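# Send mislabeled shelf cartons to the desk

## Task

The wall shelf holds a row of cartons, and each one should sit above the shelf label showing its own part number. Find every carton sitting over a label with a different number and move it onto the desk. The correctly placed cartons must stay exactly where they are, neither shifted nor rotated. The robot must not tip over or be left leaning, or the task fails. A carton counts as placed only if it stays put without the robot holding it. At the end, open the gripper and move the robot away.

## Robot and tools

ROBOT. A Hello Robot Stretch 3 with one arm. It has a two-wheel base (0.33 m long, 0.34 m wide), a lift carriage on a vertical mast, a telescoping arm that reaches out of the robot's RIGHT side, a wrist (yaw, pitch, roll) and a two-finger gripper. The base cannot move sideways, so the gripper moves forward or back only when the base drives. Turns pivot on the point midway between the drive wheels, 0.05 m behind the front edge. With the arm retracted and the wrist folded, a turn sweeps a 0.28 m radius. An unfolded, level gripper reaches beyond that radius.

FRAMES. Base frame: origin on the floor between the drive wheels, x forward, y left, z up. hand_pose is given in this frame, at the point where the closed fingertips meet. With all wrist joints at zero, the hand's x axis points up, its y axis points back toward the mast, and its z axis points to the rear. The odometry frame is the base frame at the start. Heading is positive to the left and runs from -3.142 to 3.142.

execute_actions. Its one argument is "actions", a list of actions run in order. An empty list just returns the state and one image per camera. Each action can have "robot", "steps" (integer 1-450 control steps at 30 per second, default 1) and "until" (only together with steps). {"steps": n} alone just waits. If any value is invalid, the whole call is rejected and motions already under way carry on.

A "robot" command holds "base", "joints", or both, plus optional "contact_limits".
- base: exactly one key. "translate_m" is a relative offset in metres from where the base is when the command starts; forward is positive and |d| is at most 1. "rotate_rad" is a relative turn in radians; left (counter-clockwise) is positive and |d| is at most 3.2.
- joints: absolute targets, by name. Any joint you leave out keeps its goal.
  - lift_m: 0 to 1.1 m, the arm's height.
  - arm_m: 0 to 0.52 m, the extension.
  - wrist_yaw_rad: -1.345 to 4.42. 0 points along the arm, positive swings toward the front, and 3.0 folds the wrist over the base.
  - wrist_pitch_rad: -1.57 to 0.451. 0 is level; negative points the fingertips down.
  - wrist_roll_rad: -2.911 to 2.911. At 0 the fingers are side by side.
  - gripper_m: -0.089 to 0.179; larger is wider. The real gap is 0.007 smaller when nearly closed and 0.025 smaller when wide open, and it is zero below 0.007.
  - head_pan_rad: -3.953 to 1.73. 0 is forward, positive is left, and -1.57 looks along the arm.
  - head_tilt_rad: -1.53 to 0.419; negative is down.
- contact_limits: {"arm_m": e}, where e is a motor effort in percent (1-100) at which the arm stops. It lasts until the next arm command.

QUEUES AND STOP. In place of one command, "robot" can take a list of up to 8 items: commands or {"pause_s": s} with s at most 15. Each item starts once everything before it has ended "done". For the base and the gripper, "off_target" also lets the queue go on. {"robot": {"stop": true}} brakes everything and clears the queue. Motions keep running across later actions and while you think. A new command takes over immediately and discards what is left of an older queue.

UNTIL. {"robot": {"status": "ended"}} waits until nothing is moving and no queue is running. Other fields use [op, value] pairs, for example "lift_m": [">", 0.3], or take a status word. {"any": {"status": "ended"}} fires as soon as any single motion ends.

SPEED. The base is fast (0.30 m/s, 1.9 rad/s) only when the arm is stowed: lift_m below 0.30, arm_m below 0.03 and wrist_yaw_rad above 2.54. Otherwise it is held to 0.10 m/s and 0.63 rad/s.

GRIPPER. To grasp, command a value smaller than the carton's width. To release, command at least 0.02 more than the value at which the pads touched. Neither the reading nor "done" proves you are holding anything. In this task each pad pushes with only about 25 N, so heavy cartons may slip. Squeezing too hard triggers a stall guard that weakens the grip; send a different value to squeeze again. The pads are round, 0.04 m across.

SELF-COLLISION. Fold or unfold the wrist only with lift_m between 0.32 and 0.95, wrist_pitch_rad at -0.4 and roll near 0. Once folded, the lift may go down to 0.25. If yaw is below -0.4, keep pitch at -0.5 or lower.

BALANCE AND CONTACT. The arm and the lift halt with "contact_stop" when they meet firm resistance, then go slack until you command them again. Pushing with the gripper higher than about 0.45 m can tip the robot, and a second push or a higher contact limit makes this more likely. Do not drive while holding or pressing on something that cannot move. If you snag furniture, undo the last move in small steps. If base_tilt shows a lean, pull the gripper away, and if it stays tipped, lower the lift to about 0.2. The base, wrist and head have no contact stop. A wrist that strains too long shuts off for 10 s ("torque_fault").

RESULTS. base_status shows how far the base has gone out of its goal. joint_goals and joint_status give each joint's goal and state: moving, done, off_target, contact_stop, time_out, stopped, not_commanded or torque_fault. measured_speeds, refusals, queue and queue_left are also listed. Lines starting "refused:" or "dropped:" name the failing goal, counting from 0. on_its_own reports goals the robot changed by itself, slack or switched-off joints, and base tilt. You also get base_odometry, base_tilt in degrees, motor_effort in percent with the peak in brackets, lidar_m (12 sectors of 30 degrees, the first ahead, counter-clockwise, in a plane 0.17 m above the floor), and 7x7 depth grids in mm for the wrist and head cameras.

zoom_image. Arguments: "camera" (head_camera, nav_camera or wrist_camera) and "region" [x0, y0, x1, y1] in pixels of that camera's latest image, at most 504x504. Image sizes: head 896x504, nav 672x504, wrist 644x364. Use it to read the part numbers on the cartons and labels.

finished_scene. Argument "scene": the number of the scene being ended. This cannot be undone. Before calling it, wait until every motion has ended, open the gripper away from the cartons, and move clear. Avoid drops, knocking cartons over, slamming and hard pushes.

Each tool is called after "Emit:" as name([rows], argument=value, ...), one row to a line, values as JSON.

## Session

Emit:
execute_actions(actions=[])

Scene clock: 0.00 s.
robot.base_odometry: x=+0.000 y=+0.000 heading=+0.000 (m, m, rad; robot's odometry frame)
robot.turned_by_wheels: +0.000 (rad since the last result)
robot.turned_by_imu: +0.000 (rad since the last result)
robot.base_tilt: forward=-0.9 right=+1.3 (deg)
robot.lidar_m: 1.93 2.31 1.93 1.87 1.73 1.47 1.44 2.22 2.50 2.51 2.14 1.92
robot.head_depth_mm: 1770 1788 1777 1783 1798 1793 1790 / 1842 1848 1862 1853 1859 1849 1858 / 1889 1940 1933 1933 1927 1928 1928 / 1928 1995 1996 1985 1982 1994 1996 / 1935 2071 2086 2079 2090 2069 2075 / 1933 2177 2171 2179 2177 2205 2159 / 1935 2292 2294 2302 2316 2320 2225
robot.base_status: not_commanded
robot.joint_positions: lift_m=+0.562 arm_m=-0.001 wrist_yaw_rad=+3.106 wrist_pitch_rad=-0.373 wrist_roll_rad=+0.005 gripper_m=+0.037 head_pan_rad=-0.013 head_tilt_rad=+0.013
robot.joint_goals: lift_m=+0.562 arm_m=-0.001 wrist_yaw_rad=+3.106 wrist_pitch_rad=-0.373 wrist_roll_rad=+0.005 gripper_m=+0.037 head_pan_rad=-0.013 head_tilt_rad=+0.013
robot.joint_status: lift_m=not_commanded arm_m=not_commanded wrist_yaw_rad=not_commanded wrist_pitch_rad=not_commanded wrist_roll_rad=not_commanded gripper_m=not_commanded head_pan_rad=not_commanded head_tilt_rad=not_commanded
robot.measured_speeds: translate_m=+0.000 rotate_rad=+0.000 lift_m=+0.000 arm_m=+0.000 wrist_yaw_rad=+0.000 wrist_pitch_rad=+0.000 wrist_roll_rad=+0.000 head_pan_rad=+0.000 head_tilt_rad=+0.000
robot: refusals=0 queue=idle queue_left=0
robot.motor_effort: left_wheel=+0 right_wheel=+0 lift_m=+24 arm_m=+0 wrist_yaw_rad=+0 wrist_pitch_rad=+4 wrist_roll_rad=+0 gripper_m=+0 head_pan_rad=+0 head_tilt_rad=+2 (%)
robot.hand_pose: x=-0.0130 y=+0.0860 z=+0.5852 quat_wxyz=(+0.144, +0.698, +0.118, +0.691) (m; robot's base frame)
robot.wrist_depth_mm: - - - - - - - / - - - - - - - / - - - - - - - / - - - - - - - / - - - - - - - / 850 878 - 908 925 935 979 / 732 737 - 758 781 816 823
pictures: head_camera (sideways: a quarter turn clockwise sets it upright), nav_camera (sideways: a quarter turn counterclockwise sets it upright), wrist_camera
camera_calibration (this result's frames):
head_camera: T_world_to_cam=[[0.0114122, -0.00132459, -0.999934, 1.31721], [-0.0358534, 0.999356, -0.00173302, 0.00466358], [0.999292, 0.0358709, 0.0113574, -0.0645762], [0, 0, 0, 1]] pos_world=[0.0496654, -0.000599402, 1.31787]
nav_camera: T_world_to_cam=[[-0.0634413, -0.045423, 0.996951, -1.25301], [-0.0313068, -0.998381, -0.0474804, 0.110849], [0.997494, -0.0342236, 0.0619166, -0.119757], [0, 0, 0, 1]] pos_world=[0.0434346, 0.049656, 1.26187]
wrist_camera: T_world_to_cam=[[0.996375, -0.0579581, 0.0622737, -0.0278752], [0.0236887, -0.514044, -0.857437, 0.585854], [0.0817068, 0.855804, -0.510807, 0.391042], [0, 0, 0, 1]] pos_world=[-0.0180548, -0.0351162, 0.703816]
Images, in order (width x height): head_camera 896x504, nav_camera 672x504, wrist_camera 644x364.

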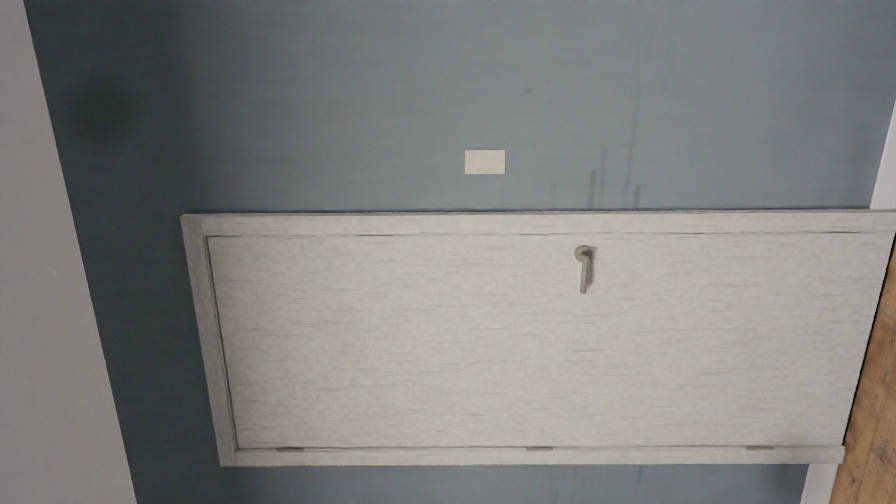

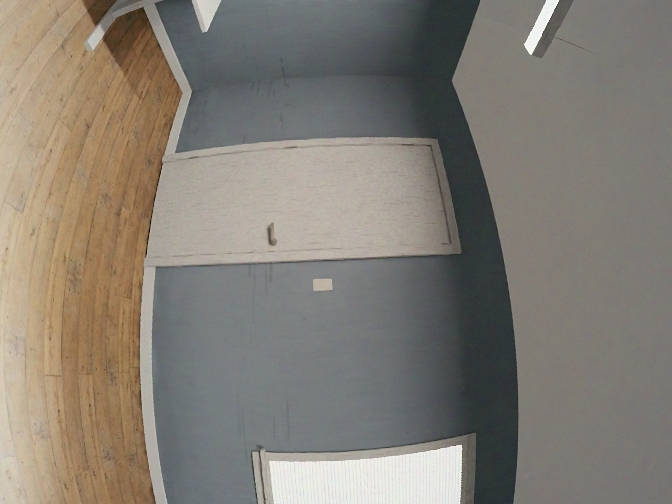

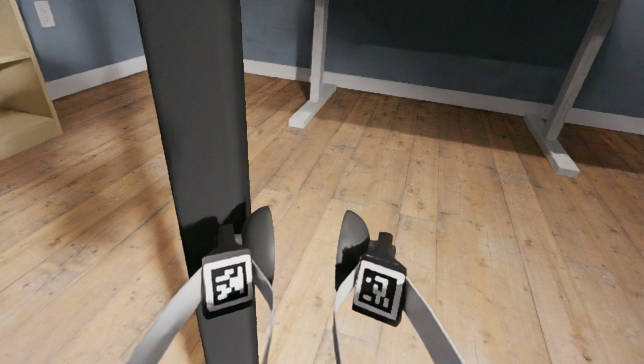

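Emit:
execute_actions([
  {"robot": {"joints": {"head_pan_rad": -2.1, "head_tilt_rad": -0.25, "lift_m": 0.285, "wrist_pitch_rad": -0.4}}, "steps": 150, "until": {"robot": {"status": "ended"}}},
])

Scene clock: 12.43 s.
robot.base_odometry: x=+0.000 y=+0.000 heading=+0.000 (m, m, rad; robot's odometry frame)
robot.turned_by_wheels: +0.000 (rad since the last result)
robot.turned_by_imu: +0.000 (rad since the last result)
robot.base_tilt: forward=-0.7 right=+1.3 (deg)
robot.lidar_m: 1.93 2.32 1.93 1.86 1.73 1.48 1.44 2.22 2.49 2.51 2.14 1.92
robot.head_depth_mm: 2324 2434 2555 2646 2775 2072 1615 / 2282 2391 2509 2637 2727 2086 1614 / 2243 2350 2467 2605 2668 2097 1608 / 2213 2316 2446 2521 2638 2090 1618 / 2192 2301 2409 2346 2636 2108 1620 / 2167 2277 2365 2434 2590 2103 1625 / 2135 2243 2347 2239 2558 2104 1636
robot.base_status: not_commanded
robot.joint_positions: lift_m=+0.285 arm_m=-0.001 wrist_yaw_rad=+3.106 wrist_pitch_rad=-0.416 wrist_roll_rad=+0.005 gripper_m=+0.037 head_pan_rad=-2.093 head_tilt_rad=-0.247
robot.joint_goals: lift_m=+0.285 arm_m=-0.001 wrist_yaw_rad=+3.106 wrist_pitch_rad=-0.400 wrist_roll_rad=+0.005 gripper_m=+0.037 head_pan_rad=-2.100 head_tilt_rad=-0.250
robot.joint_status: lift_m=done arm_m=not_commanded wrist_yaw_rad=not_commanded wrist_pitch_rad=done wrist_roll_rad=not_commanded gripper_m=not_commanded head_pan_rad=done head_tilt_rad=done
robot.measured_speeds: translate_m=+0.000 rotate_rad=+0.000 lift_m=+0.000 arm_m=+0.000 wrist_yaw_rad=+0.000 wrist_pitch_rad=+0.000 wrist_roll_rad=+0.000 head_pan_rad=+0.000 head_tilt_rad=+0.000
robot: refusals=0 queue=done queue_left=0
robot.motor_effort: left_wheel=+0(0) right_wheel=-1(1) lift_m=+15(24) arm_m=+0(0) wrist_yaw_rad=+0(0) wrist_pitch_rad=+4(4) wrist_roll_rad=+0(0) gripper_m=+0(0) head_pan_rad=-4(44) head_tilt_rad=-2(20) (%)
robot.hand_pose: x=-0.0132 y=+0.0808 z=+0.2985 quat_wxyz=(+0.159, +0.696, +0.134, +0.688) (m; robot's base frame)
robot.wrist_depth_mm: - - - - - - - / - - - - - - - / 851 880 919 958 999 - - / 688 691 731 744 770 794 824 / 570 586 - 618 631 643 671 / 486 511 - 529 549 541 560 / - - - - 455 473 475
pictures: head_camera (sideways: a quarter turn clockwise sets it upright), nav_camera (sideways: a quarter turn counterclockwise sets it upright), wrist_camera
camera_calibration (this result's frames):
head_camera: T_world_to_cam=[[0.121383, 0.21336, -0.969404, 1.27646], [0.889415, -0.456973, 0.0107896, -0.0172821], [-0.44069, -0.863512, -0.245235, 0.278222], [0, 0, 0, 1]] pos_world=[-0.0169595, -0.0399955, 1.30582]
nav_camera: T_world_to_cam=[[-0.137306, -0.145971, 0.979714, -1.22978], [-0.850645, 0.52413, -0.0411256, 0.107559], [-0.507494, -0.839035, -0.196135, 0.225356], [0, 0, 0, 1]] pos_world=[0.0370046, -0.0468052, 1.25346]
wrist_camera: T_world_to_cam=[[0.996471, -0.0552672, 0.0631751, -0.0106281], [0.022347, -0.550801, -0.834338, 0.333362], [0.0809084, 0.832805, -0.547622, 0.261917], [0, 0, 0, 1]] pos_world=[-0.0180504, -0.0350976, 0.422239]
Images, in order (width x height): head_camera 896x504, nav_camera 672x504, wrist_camera 644x364.

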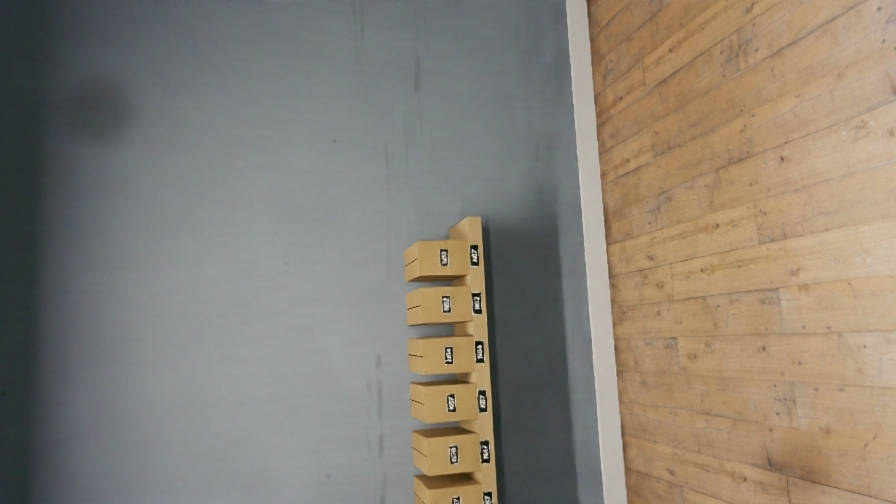

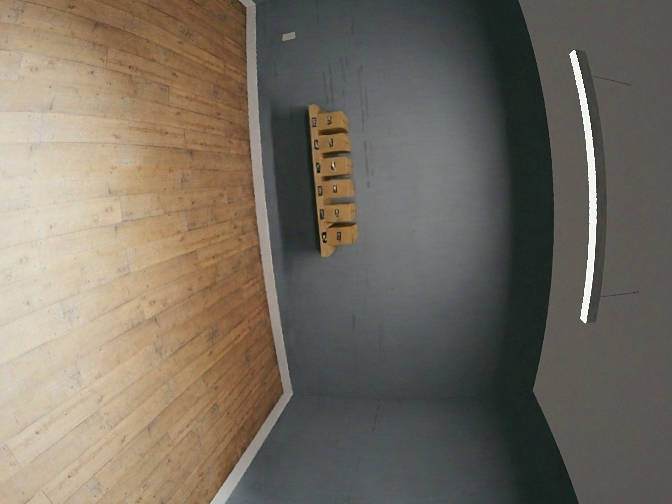

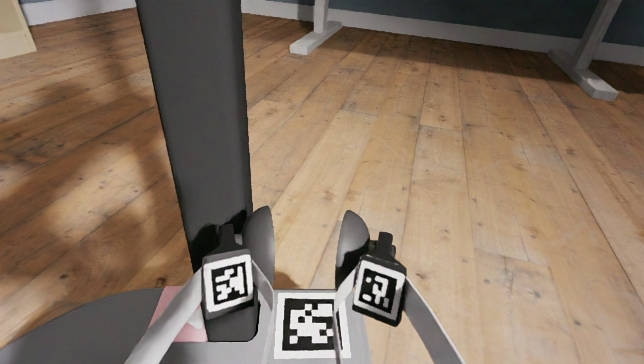

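Emit:
zoom_image(camera="head_camera", region=[390, 210, 520, 370])

Emit:
zoom_image(camera="head_camera", region=[390, 360, 520, 504])

Emit:
zoom_image(camera="nav_camera", region=[295, 95, 375, 175])

Region (390, 210, 520, 370) of head_camera's 896x504 image, scaled by 3.150, with more detail than that image has; it fills the left 410 columns of this view, and the rest is white.

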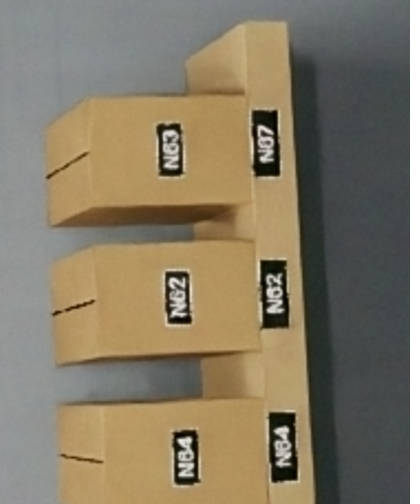

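Region (390, 360, 520, 504) of head_camera's 896x504 image, scaled by 3.500, with more detail than that image has; it fills the left 455 columns of this view, and the rest is white.

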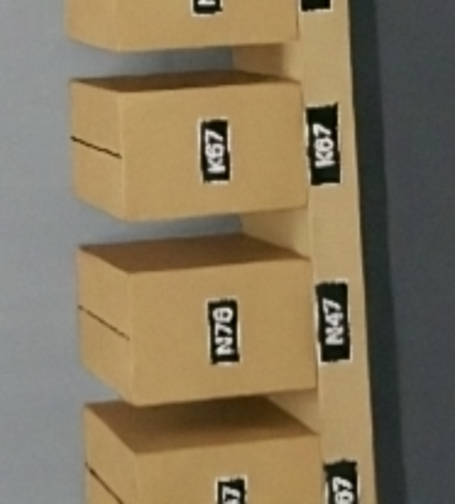

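Region (295, 95, 375, 175) of nav_camera's 672x504 image, scaled by 6.300, with more detail than that image has.

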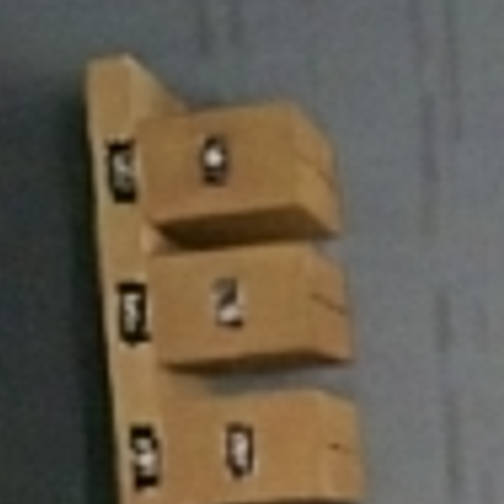

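Emit:
execute_actions([
  {"robot":{"base":{"rotate_rad":1.07},"joints":{"head_pan_rad":-1.35,"head_tilt_rad":-0.55}},"steps":90,"until":{"robot":{"base_status":["!=","moving"]}}},
  {"robot":{"base":{"translate_m":-1.0}},"steps":200,"until":{"robot":{"translate_m":["<",-0.6]}}},
  {"robot":{"base":{"translate_m":-0.99}},"steps":200,"until":{"robot":{"y":["<",-1.047]}}},
  {"robot":{"joints":{"lift_m":0.93}},"steps":100,"until":{"robot":{"lift_m":[">",0.34]}}},
  {"robot":{"joints":{"wrist_yaw_rad":0,"arm_m":0.30}},"steps":150,"until":{"robot":{"wrist_yaw_rad":["<",1.0]}}},
  {"robot":{"joints":{"wrist_pitch_rad":-0.73,"gripper_m":0.157}},"steps":150,"until":{"robot":{"base_status":["!=","moving"]}}},
  {"robot":{"base":{"rotate_rad":-1.408}},"steps":250,"until":{"robot":{"status":"ended"}}},
])

Scene clock: 132.63 s.
robot.base_odometry: x=-0.765 y=-1.397 heading=-0.338 (m, m, rad; robot's odometry frame)
robot.turned_by_wheels: -0.338 (rad since the last result)
robot.turned_by_imu: -0.343 (rad since the last result)
robot.base_tilt: forward=-0.9 right=+1.3 (deg)
robot.lidar_m: 2.19 2.27 3.08 3.36 1.76 1.63 1.57 1.33 0.97 0.93 0.97 1.32
robot.head_depth_mm: 742 807 872 - 834 1257 1259 / 760 828 912 927 819 1313 1260 / 778 851 937 913 874 1357 1272 / 798 876 968 930 896 1399 1275 / 818 897 996 884 914 1446 1280 / 834 923 1025 931 951 1472 1285 / 860 945 1061 909 998 1507 1286
robot.base_status: done (rotate_rad -1.4079 of -1.4080)
robot.joint_positions: lift_m=+0.930 arm_m=+0.300 wrist_yaw_rad=+0.001 wrist_pitch_rad=-0.741 wrist_roll_rad=+0.005 gripper_m=+0.157 head_pan_rad=-1.357 head_tilt_rad=-0.543
robot.joint_goals: lift_m=+0.930 arm_m=+0.300 wrist_yaw_rad=+0.000 wrist_pitch_rad=-0.730 wrist_roll_rad=+0.005 gripper_m=+0.157 head_pan_rad=-1.350 head_tilt_rad=-0.550
robot.joint_status: lift_m=done arm_m=done wrist_yaw_rad=done wrist_pitch_rad=done wrist_roll_rad=not_commanded gripper_m=done head_pan_rad=done head_tilt_rad=done
robot.measured_speeds: translate_m=+0.000 rotate_rad=+0.000 lift_m=+0.000 arm_m=+0.000 wrist_yaw_rad=+0.000 wrist_pitch_rad=+0.000 wrist_roll_rad=+0.000 head_pan_rad=+0.000 head_tilt_rad=+0.000
robot: refusals=0 queue=done queue_left=0
robot.motor_effort: left_wheel=+2(14) right_wheel=-2(9) lift_m=+32(34) arm_m=+3(1) wrist_yaw_rad=-1(0) wrist_pitch_rad=+3(3) wrist_roll_rad=+0(0) gripper_m=+0(97) head_pan_rad=+4(39) head_tilt_rad=-3(25) (%)
robot.hand_pose: x=-0.0214 y=-0.6176 z=+0.8776 quat_wxyz=(+0.658, +0.256, -0.660, -0.257) (m; robot's base frame)
robot.wrist_depth_mm: 356 354 376 379 411 405 405 / 298 306 333 323 469 468 462 / 261 271 279 280 527 541 535 / 242 252 250 250 632 660 640 / 292 296 305 287 741 791 823 / 381 379 390 392 - - - / 890 948 948 965 995 991 -
pictures: head_camera (sideways: a quarter turn clockwise sets it upright), nav_camera (sideways: a quarter turn counterclockwise sets it upright), wrist_camera
camera_calibration (this result's frames):
head_camera: T_world_to_cam=[[-0.111164, 0.506175, -0.855236, 1.12889], [0.967099, 0.253248, 0.0241821, -0.0351847], [0.228828, -0.82441, -0.517674, 0.628676], [0, 0, 0, 1]] pos_world=[0.015661, -0.0442202, 1.29177]
nav_camera: T_world_to_cam=[[0.0552315, -0.472019, 0.879857, -1.10059], [-0.984609, -0.17209, -0.0305142, 0.0945475], [0.165818, -0.864629, -0.474259, 0.583204], [0, 0, 0, 1]] pos_world=[0.0571742, 0.00102576, 1.24784]
wrist_camera: T_world_to_cam=[[-0.99781, -0.00239879, 0.066099, -0.0902162], [-0.0426811, 0.786787, -0.615747, 1.0649], [-0.0505287, -0.61722, -0.785166, 0.471457], [0, 0, 0, 1]] pos_world=[-0.0207453, -0.547076, 1.03185]
Images, in order (width x height): head_camera 896x504, nav_camera 672x504, wrist_camera 644x364.

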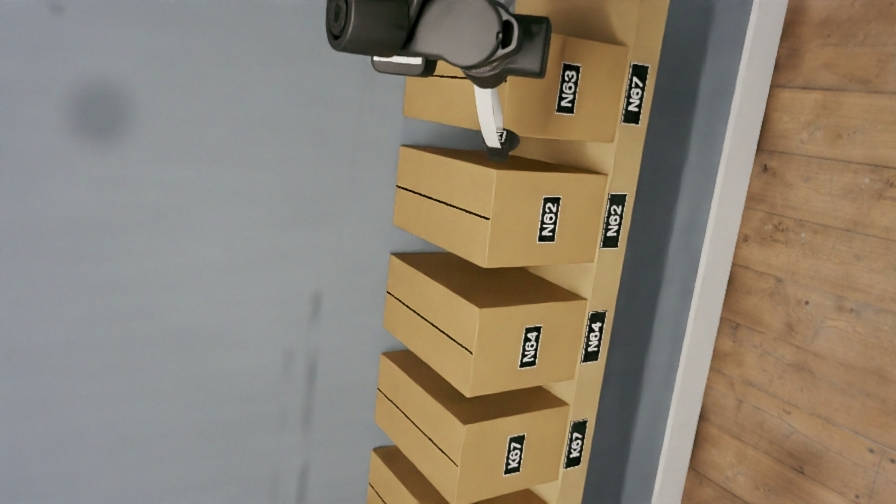

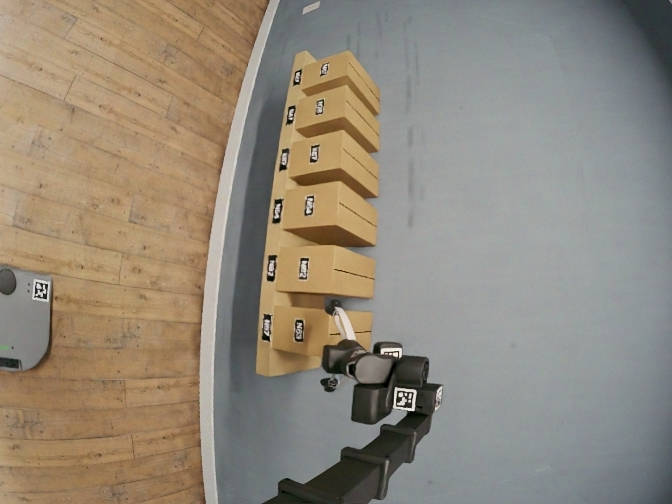

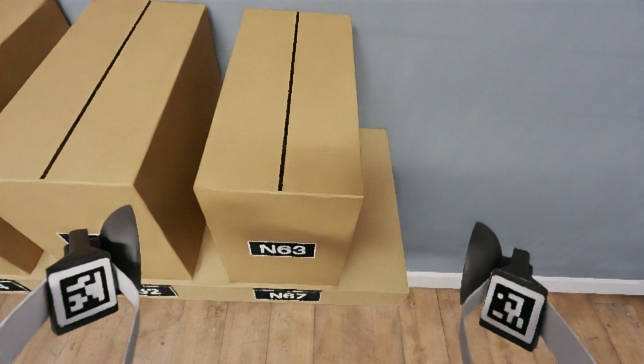

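Emit:
zoom_image(camera="nav_camera", region=[275, 45, 365, 135])

Emit:
zoom_image(camera="wrist_camera", region=[100, 0, 520, 320])

Region (275, 45, 365, 135) of nav_camera's 672x504 image, scaled by 5.600, with more detail than that image has.

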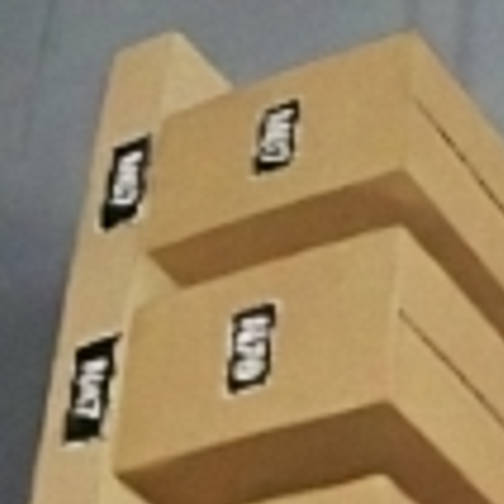

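Region (100, 0, 520, 320) of wrist_camera's 644x364 image, scaled by 1.200; it fills the top 384 rows of this view, and the rest is white.

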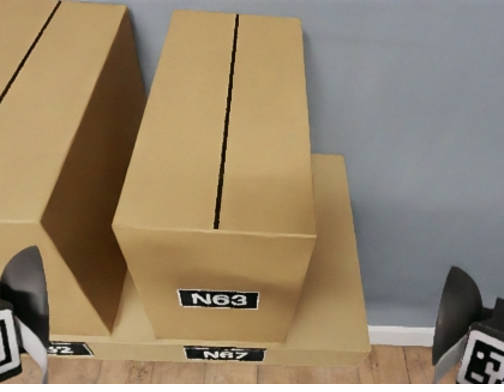

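Emit:
execute_actions([
  {"robot":{"base":{"translate_m":0.014},"joints":{"arm_m":0.492,"lift_m":0.925,"head_pan_rad":-0.95,"head_tilt_rad":-0.5}},"steps":120,"until":{"robot":{"status":"ended"}}},
])

Scene clock: 157.53 s.
robot.base_odometry: x=-0.752 y=-1.402 heading=-0.338 (m, m, rad; robot's odometry frame)
robot.turned_by_wheels: +0.000 (rad since the last result)
robot.turned_by_imu: +0.000 (rad since the last result)
robot.base_tilt: forward=-0.8 right=+1.4 (deg)
robot.lidar_m: 2.17 2.25 3.06 3.35 1.77 1.65 1.58 1.33 0.97 0.93 0.96 1.32
robot.head_depth_mm: 806 866 934 920 857 1236 1292 / 857 924 1007 949 870 1353 1295 / 909 995 1085 932 969 1468 1305 / 981 1069 1166 1015 1450 1567 1298 / 1056 1158 1257 1075 1653 1575 1307 / 1143 1267 1424 1205 1842 1568 1314 / 1255 1400 1582 1838 1976 1583 1314
robot.base_status: done (translate_m +0.0140 of +0.0140)
robot.joint_positions: lift_m=+0.925 arm_m=+0.492 wrist_yaw_rad=+0.000 wrist_pitch_rad=-0.741 wrist_roll_rad=+0.005 gripper_m=+0.157 head_pan_rad=-0.957 head_tilt_rad=-0.507
robot.joint_goals: lift_m=+0.925 arm_m=+0.492 wrist_yaw_rad=+0.000 wrist_pitch_rad=-0.730 wrist_roll_rad=+0.005 gripper_m=+0.157 head_pan_rad=-0.950 head_tilt_rad=-0.500
robot.joint_status: lift_m=done arm_m=done wrist_yaw_rad=done wrist_pitch_rad=done wrist_roll_rad=not_commanded gripper_m=done head_pan_rad=done head_tilt_rad=done
robot.measured_speeds: translate_m=+0.000 rotate_rad=+0.000 lift_m=+0.000 arm_m=+0.000 wrist_yaw_rad=+0.000 wrist_pitch_rad=+0.000 wrist_roll_rad=+0.000 head_pan_rad=+0.000 head_tilt_rad=+0.000
robot: refusals=0 queue=done queue_left=0
robot.motor_effort: left_wheel=+3(11) right_wheel=-1(5) lift_m=+15(32) arm_m=+3(3) wrist_yaw_rad=+0(2) wrist_pitch_rad=+3(3) wrist_roll_rad=+0(0) gripper_m=+0(0) head_pan_rad=+3(30) head_tilt_rad=+3(8) (%)
robot.hand_pose: x=-0.0215 y=-0.8094 z=+0.8734 quat_wxyz=(+0.658, +0.256, -0.660, -0.257) (m; robot's base frame)
robot.wrist_depth_mm: 208 208 208 206 205 206 205 / 239 239 239 236 238 235 234 / 254 259 268 267 277 275 274 / 227 238 242 242 331 330 328 / 208 253 215 217 397 405 414 / - 270 195 198 396 - 564 / 172 211 179 182 357 922 842
pictures: head_camera (sideways: a quarter turn clockwise sets it upright), nav_camera (sideways: a quarter turn counterclockwise sets it upright), wrist_camera
camera_calibration (this result's frames):
head_camera: T_world_to_cam=[[-0.281393, 0.397352, -0.873458, 1.15369], [0.791735, 0.610445, 0.0226373, -0.032105], [0.542193, -0.685178, -0.486372, 0.586036], [0, 0, 0, 1]] pos_world=[0.0323148, -0.0372848, 1.29346]
nav_camera: T_world_to_cam=[[0.216079, -0.386958, 0.896422, -1.12318], [-0.839294, -0.542737, -0.0319747, 0.0955639], [0.498894, -0.745453, -0.442046, 0.539256], [0, 0, 0, 1]] pos_world=[0.0538701, 0.0192318, 1.24828]
wrist_camera: T_world_to_cam=[[-0.997811, -0.00181283, 0.0660983, -0.0900298], [-0.0421924, 0.78713, -0.615342, 1.21319], [-0.0509124, -0.616784, -0.785484, 0.350337], [0, 0, 0, 1]] pos_world=[-0.0208089, -0.739019, 1.02766]
Images, in order (width x height): head_camera 896x504, nav_camera 672x504, wrist_camera 644x364.

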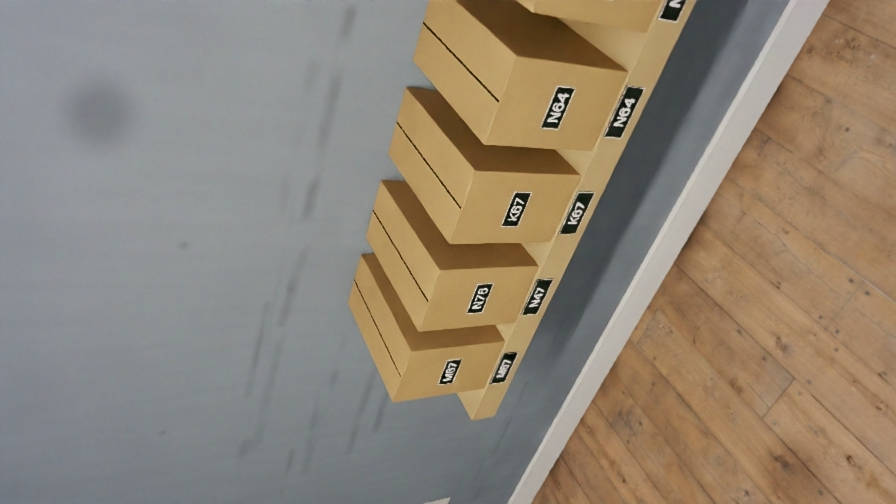

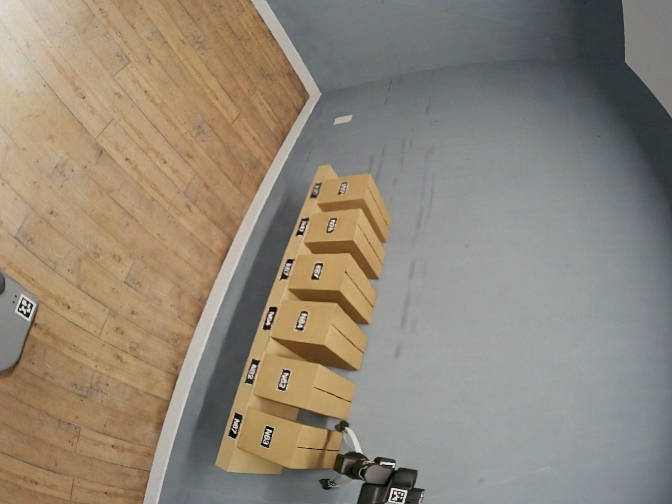

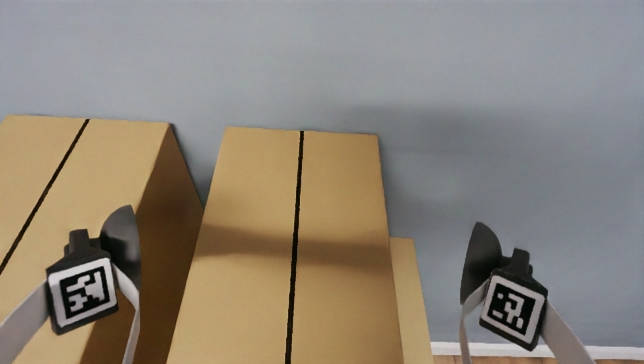

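Emit:
zoom_image(camera="head_camera", region=[400, 170, 620, 420])

Emit:
zoom_image(camera="wrist_camera", region=[40, 100, 340, 364])

Emit:
zoom_image(camera="wrist_camera", region=[260, 100, 560, 364])

Region (400, 170, 620, 420) of head_camera's 896x504 image, scaled by 2.016, with more detail than that image has; it fills the left 444 columns of this view, and the rest is white.

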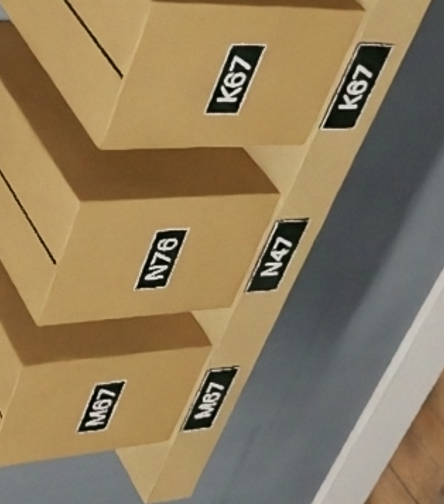

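Region (40, 100, 340, 364) of wrist_camera's 644x364 image, scaled by 1.680; it fills the top 444 rows of this view, and the rest is white.

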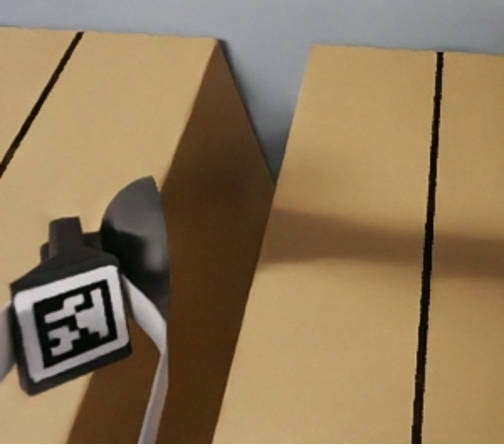

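Region (260, 100, 560, 364) of wrist_camera's 644x364 image, scaled by 1.680; it fills the top 444 rows of this view, and the rest is white.

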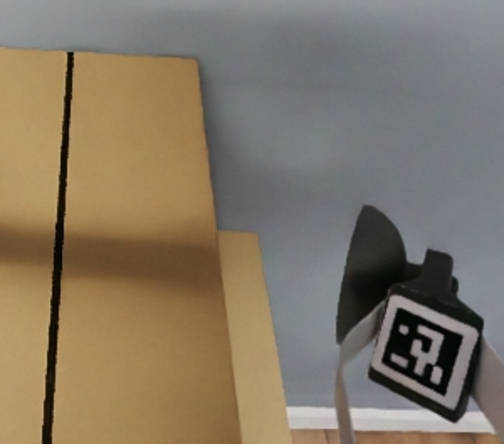

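Emit:
execute_actions([
  {"robot":{"joints":{"lift_m":0.864,"gripper_m":0.161,"head_pan_rad":-1.5,"head_tilt_rad":-0.55}},"steps":120,"until":{"robot":{"status":"ended"}}},
])

Scene clock: 170.53 s.
robot.base_odometry: x=-0.752 y=-1.402 heading=-0.338 (m, m, rad; robot's odometry frame)
robot.turned_by_wheels: +0.000 (rad since the last result)
robot.turned_by_imu: +0.000 (rad since the last result)
robot.base_tilt: forward=-0.9 right=+1.3 (deg)
robot.lidar_m: 2.17 2.25 3.05 3.35 1.78 1.65 1.58 1.33 0.97 0.93 0.97 1.32
robot.head_depth_mm: 748 820 877 1032 1114 1299 1269 / 759 827 881 913 860 1326 1265 / 768 839 919 871 849 1347 1273 / 776 846 939 917 868 1370 1276 / 783 860 951 925 893 1401 1277 / 792 869 965 891 880 1415 1286 / 802 883 976 916 911 1424 1291
robot.base_status: done (translate_m +0.0140 of +0.0140)
robot.joint_positions: lift_m=+0.864 arm_m=+0.492 wrist_yaw_rad=+0.000 wrist_pitch_rad=-0.741 wrist_roll_rad=+0.005 gripper_m=+0.161 head_pan_rad=-1.493 head_tilt_rad=-0.543
robot.joint_goals: lift_m=+0.864 arm_m=+0.492 wrist_yaw_rad=+0.000 wrist_pitch_rad=-0.730 wrist_roll_rad=+0.005 gripper_m=+0.161 head_pan_rad=-1.500 head_tilt_rad=-0.550
robot.joint_status: lift_m=done arm_m=done wrist_yaw_rad=done wrist_pitch_rad=done wrist_roll_rad=not_commanded gripper_m=done head_pan_rad=done head_tilt_rad=done
robot.measured_speeds: translate_m=+0.000 rotate_rad=+0.000 lift_m=+0.000 arm_m=+0.000 wrist_yaw_rad=+0.000 wrist_pitch_rad=+0.000 wrist_roll_rad=+0.000 head_pan_rad=+0.000 head_tilt_rad=+0.000
robot: refusals=0 queue=done queue_left=0
robot.motor_effort: left_wheel=+3(3) right_wheel=-2(3) lift_m=+15(16) arm_m=+3(3) wrist_yaw_rad=-1(0) wrist_pitch_rad=+3(3) wrist_roll_rad=+0(0) gripper_m=+0(83) head_pan_rad=-4(33) head_tilt_rad=-4(9) (%)
robot.hand_pose: x=-0.0215 y=-0.8094 z=+0.8124 quat_wxyz=(+0.658, +0.256, -0.660, -0.257) (m; robot's base frame)
robot.wrist_depth_mm: 208 208 207 207 206 205 205 / 197 213 210 214 228 236 235 / 174 215 182 186 257 273 275 / 158 203 162 166 176 333 329 / 149 147 146 149 155 394 420 / - 132 133 136 140 - 555 / 162 122 122 124 127 870 838
pictures: head_camera (sideways: a quarter turn clockwise sets it upright), nav_camera (sideways: a quarter turn counterclockwise sets it upright), wrist_camera
camera_calibration (this result's frames):
head_camera: T_world_to_cam=[[-0.0415187, 0.516007, -0.855578, 1.12891], [0.992491, 0.119907, 0.0241543, -0.0353034], [0.115053, -0.848151, -0.517111, 0.628637], [0, 0, 0, 1]] pos_world=[0.00958242, -0.0451144, 1.2918]
nav_camera: T_world_to_cam=[[-0.00927193, -0.474571, 0.880168, -1.1006], [-0.998844, -0.0371285, -0.0305411, 0.0946694], [0.0471733, -0.879434, -0.473678, 0.583173], [0, 0, 0, 1]] pos_world=[0.056845, -0.00593873, 1.24784]
wrist_camera: T_world_to_cam=[[-0.997811, -0.00181474, 0.0660984, -0.0859993], [-0.0421925, 0.787147, -0.615321, 1.17565], [-0.0509125, -0.616763, -0.7855, 0.302453], [0, 0, 0, 1]] pos_world=[-0.0208089, -0.739022, 0.966663]
Images, in order (width x height): head_camera 896x504, nav_camera 672x504, wrist_camera 644x364.

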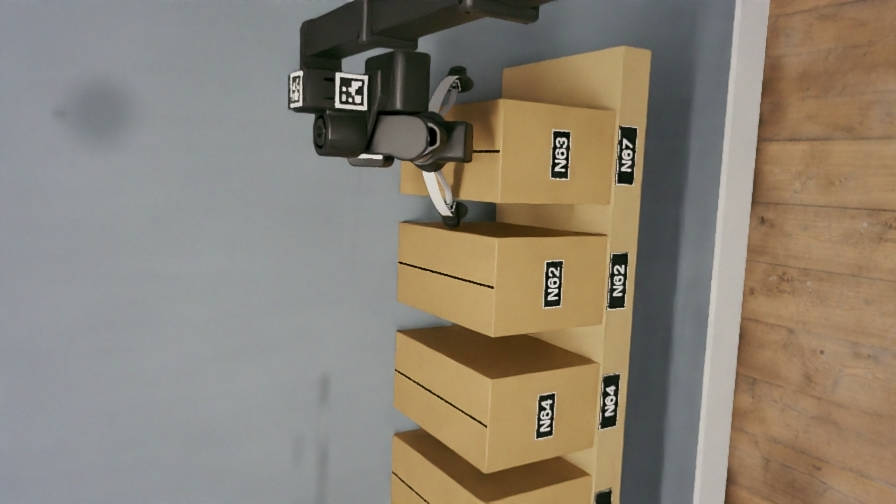

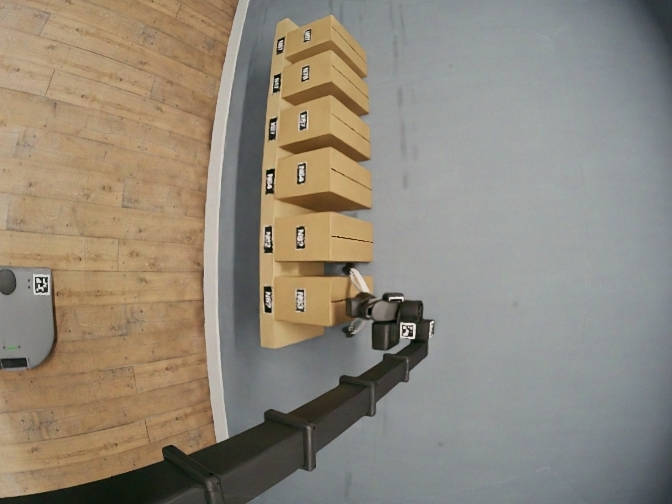

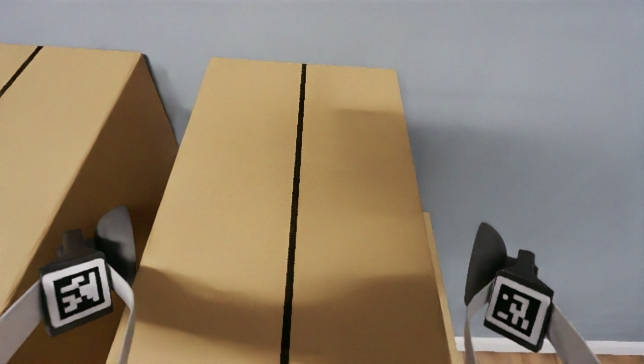

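Emit:
execute_actions([
  {"robot":{"joints":{"gripper_m":0.087}},"steps":120,"until":{"robot":{"status":"ended"}}},
])

Scene clock: 173.10 s.
robot.base_odometry: x=-0.752 y=-1.402 heading=-0.338 (m, m, rad; robot's odometry frame)
robot.turned_by_wheels: +0.000 (rad since the last result)
robot.turned_by_imu: +0.000 (rad since the last result)
robot.base_tilt: forward=-0.9 right=+1.3 (deg)
robot.lidar_m: 2.17 2.25 3.07 3.34 1.77 1.65 1.58 1.33 0.97 0.93 0.97 1.32
robot.head_depth_mm: 750 820 878 1033 1112 1296 1266 / 758 828 883 851 858 1321 1266 / 765 839 919 954 850 1351 1276 / 774 849 939 917 867 1375 1283 / 784 859 952 924 895 1397 1282 / 792 870 966 888 879 1421 1285 / 801 881 977 920 914 1427 1291
robot.base_status: done (translate_m +0.0140 of +0.0140)
robot.joint_positions: lift_m=+0.864 arm_m=+0.492 wrist_yaw_rad=+0.000 wrist_pitch_rad=-0.742 wrist_roll_rad=+0.005 gripper_m=+0.124 head_pan_rad=-1.493 head_tilt_rad=-0.543
robot.joint_goals: lift_m=+0.864 arm_m=+0.492 wrist_yaw_rad=+0.000 wrist_pitch_rad=-0.730 wrist_roll_rad=+0.005 gripper_m=+0.087 head_pan_rad=-1.500 head_tilt_rad=-0.550
robot.joint_status: lift_m=done arm_m=done wrist_yaw_rad=done wrist_pitch_rad=done wrist_roll_rad=not_commanded gripper_m=off_target head_pan_rad=done head_tilt_rad=done
robot.measured_speeds: translate_m=+0.000 rotate_rad=+0.000 lift_m=+0.000 arm_m=+0.000 wrist_yaw_rad=+0.000 wrist_pitch_rad=+0.000 wrist_roll_rad=+0.000 head_pan_rad=+0.000 head_tilt_rad=+0.000
robot: refusals=0 queue=done queue_left=0
robot.motor_effort: left_wheel=+3(3) right_wheel=-4(3) lift_m=+15(15) arm_m=+3(3) wrist_yaw_rad=+0(0) wrist_pitch_rad=+3(3) wrist_roll_rad=+0(0) gripper_m=-100(100) head_pan_rad=-3(4) head_tilt_rad=-4(4) (%)
robot.hand_pose: x=-0.0215 y=-0.8093 z=+0.8123 quat_wxyz=(+0.658, +0.256, -0.660, -0.257) (m; robot's base frame)
robot.wrist_depth_mm: 208 207 207 206 206 205 205 / 195 213 215 213 228 234 235 / 174 216 183 188 200 277 275 / 158 219 161 166 173 333 327 / 154 164 146 149 152 415 417 / 151 131 133 136 138 522 557 / 162 124 122 124 126 910 848
pictures: head_camera (sideways: a quarter turn clockwise sets it upright), nav_camera (sideways: a quarter turn counterclockwise sets it upright), wrist_camera
camera_calibration (this result's frames):
head_camera: T_world_to_cam=[[-0.0415151, 0.516007, -0.855578, 1.12891], [0.992492, 0.1199, 0.0241543, -0.0353034], [0.115047, -0.848151, -0.517111, 0.628637], [0, 0, 0, 1]] pos_world=[0.0095821, -0.0451144, 1.2918]
nav_camera: T_world_to_cam=[[-0.00927525, -0.474572, 0.880168, -1.1006], [-0.998844, -0.0371215, -0.0305411, 0.0946693], [0.0471671, -0.879434, -0.473679, 0.583173], [0, 0, 0, 1]] pos_world=[0.056845, -0.00593907, 1.24784]
wrist_camera: T_world_to_cam=[[-0.997812, -0.00189256, 0.0660956, -0.0860461], [-0.0422241, 0.787484, -0.614888, 1.17543], [-0.0508855, -0.616333, -0.78584, 0.303067], [0, 0, 0, 1]] pos_world=[-0.0208047, -0.739004, 0.966606]
Images, in order (width x height): head_camera 896x504, nav_camera 672x504, wrist_camera 644x364.

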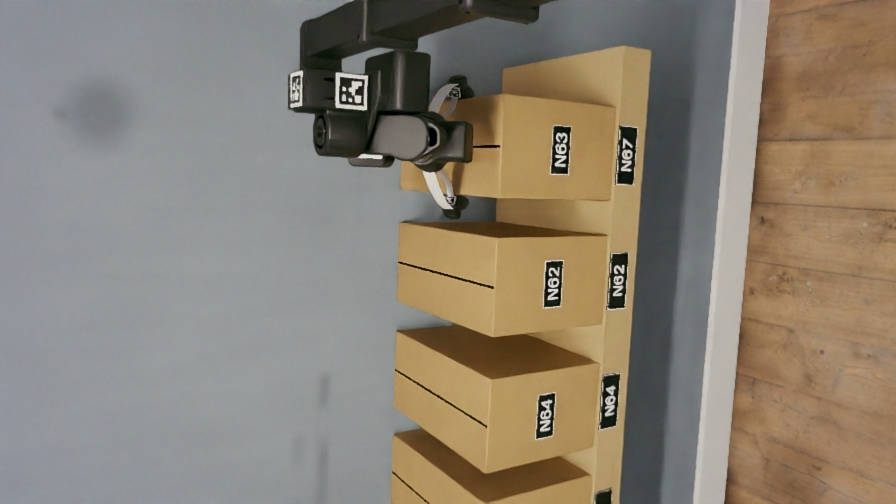

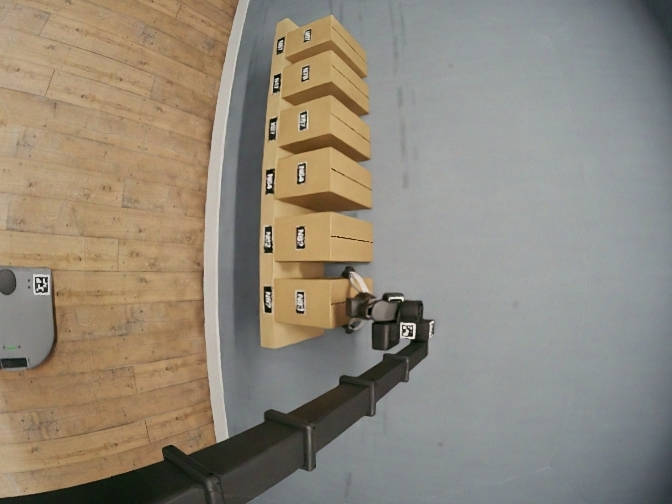

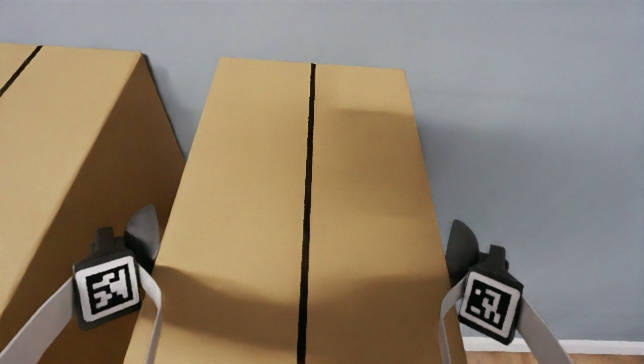

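Emit:
execute_actions([
  {"robot":{"joints":{"lift_m":0.96,"arm_m":0.46,"head_pan_rad":-3.14,"head_tilt_rad":-0.45}},"steps":60,"until":{"robot":{"lift_m":[">",0.888],"arm_m":["<",0.482]}}},
  {"robot":{"base":{"rotate_rad":-1.571}},"steps":200,"until":{"robot":{"base_status":["!=","moving"]}}},
  {"robot":{"base":{"translate_m":-1.0}},"steps":400,"until":{"robot":{"translate_m":["<",-0.9]}}},
  {"robot":{"base":{"translate_m":-1.0}},"steps":400,"until":{"robot":{"y":[">",-0.081]}}},
  {"robot":{"base":{"translate_m":-0.98},"joints":{"arm_m":0.512}},"steps":2},
])

Scene clock: 203.03 s.
robot.base_odometry: x=-0.285 y=-0.074 heading=-1.909 (m, m, rad; robot's odometry frame)
robot.turned_by_wheels: -1.571 (rad since the last result)
robot.turned_by_imu: -1.577 (rad since the last result)
robot.base_tilt: forward=-1.2 right=+1.1 (deg)
robot.lidar_m: 2.33 2.42 2.25 2.18 2.26 2.18 1.97 2.22 1.29 1.16 1.64 2.25
robot.head_depth_mm: 2035 2188 2006 2570 - - - / 2051 2207 2040 2577 - - - / 2053 2216 2049 2584 - - - / 2046 2242 2073 2622 2085 1644 1434 / 2071 2260 2088 2627 2108 1637 - / 2085 2270 2453 2641 2114 1642 - / 2119 2291 2500 2636 2132 1655 -
robot.base_status: moving (translate_m -0.0067 of -0.9800)
robot.joint_positions: lift_m=+0.960 arm_m=+0.460 wrist_yaw_rad=+0.000 wrist_pitch_rad=-0.751 wrist_roll_rad=+0.005 gripper_m=+0.088 head_pan_rad=-3.133 head_tilt_rad=-0.458
robot.joint_goals: lift_m=+0.960 arm_m=+0.512 wrist_yaw_rad=+0.000 wrist_pitch_rad=-0.730 wrist_roll_rad=+0.005 gripper_m=+0.087 head_pan_rad=-3.140 head_tilt_rad=-0.450
robot.joint_status: lift_m=done arm_m=moving wrist_yaw_rad=done wrist_pitch_rad=done wrist_roll_rad=not_commanded gripper_m=off_target head_pan_rad=done head_tilt_rad=done
robot.measured_speeds: translate_m=-0.100 rotate_rad=+0.000 lift_m=+0.000 arm_m=+0.000 wrist_yaw_rad=+0.000 wrist_pitch_rad=+0.000 wrist_roll_rad=+0.000 head_pan_rad=+0.000 head_tilt_rad=+0.000
robot: refusals=0 queue=running queue_left=0
robot.motor_effort: left_wheel=+0(12) right_wheel=-3(9) lift_m=+33(35) arm_m=+6(6) wrist_yaw_rad=+0(0) wrist_pitch_rad=+6(6) wrist_roll_rad=+0(0) gripper_m=-59(100) head_pan_rad=-3(44) head_tilt_rad=+3(13) (%)
robot.hand_pose: x=-0.0215 y=-0.7761 z=+0.9058 quat_wxyz=(+0.656, +0.259, -0.659, -0.260) (m; robot's base frame)
robot.wrist_depth_mm: 959 950 915 837 866 876 903 / - - 207 205 720 761 782 / - - 180 183 195 702 700 / - - 160 164 171 896 949 / - - 145 148 151 - - / - 131 133 136 138 - - / 944 125 123 125 127 - -
pictures: head_camera (sideways: a quarter turn clockwise sets it upright), nav_camera (sideways: a quarter turn counterclockwise sets it upright), wrist_camera
camera_calibration (this result's frames):
head_camera: T_world_to_cam=[[0.443042, 0.00496472, -0.896487, 1.17931], [0.0526288, -0.998404, 0.0204799, -0.024789], [-0.894955, -0.0562544, -0.442596, 0.537841], [0, 0, 0, 1]] pos_world=[-0.0398365, -0.00034847, 1.29579]
nav_camera: T_world_to_cam=[[-0.396254, 0.0428438, 0.917141, -1.14648], [0.0295475, 0.998988, -0.0339012, 0.0927741], [-0.917665, 0.0136658, -0.397119, 0.489435], [0, 0, 0, 1]] pos_world=[-0.00790025, -0.0502493, 1.24899]
wrist_camera: T_world_to_cam=[[-0.997812, -0.00244581, 0.066073, -0.0925823], [-0.0421725, 0.793189, -0.607514, 1.20453], [-0.0509225, -0.608971, -0.791556, 0.407882], [0, 0, 0, 1]] pos_world=[-0.0208112, -0.707258, 1.06075]
Images, in order (width x height): head_camera 896x504, nav_camera 672x504, wrist_camera 644x364.

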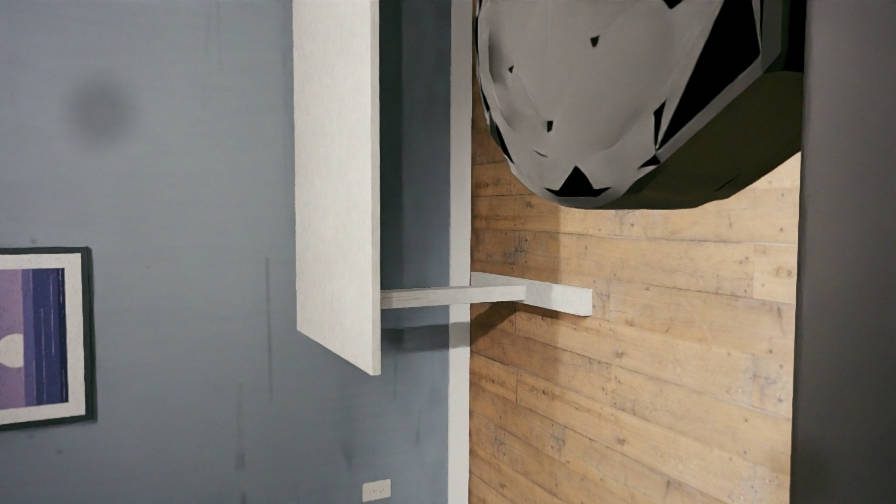

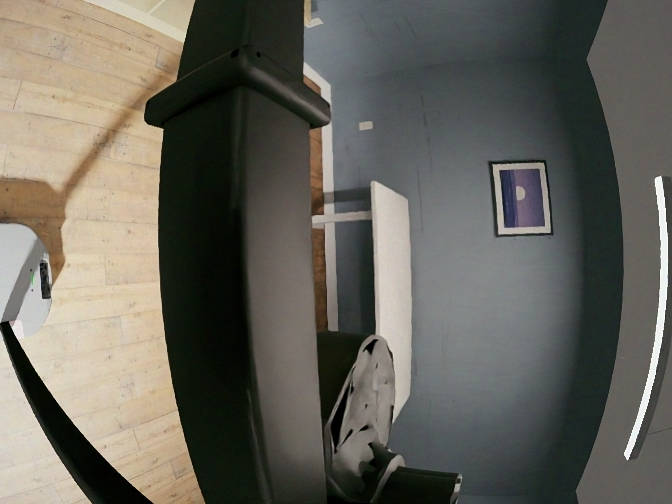

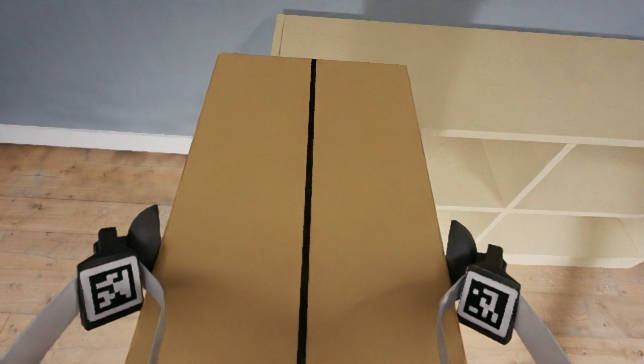

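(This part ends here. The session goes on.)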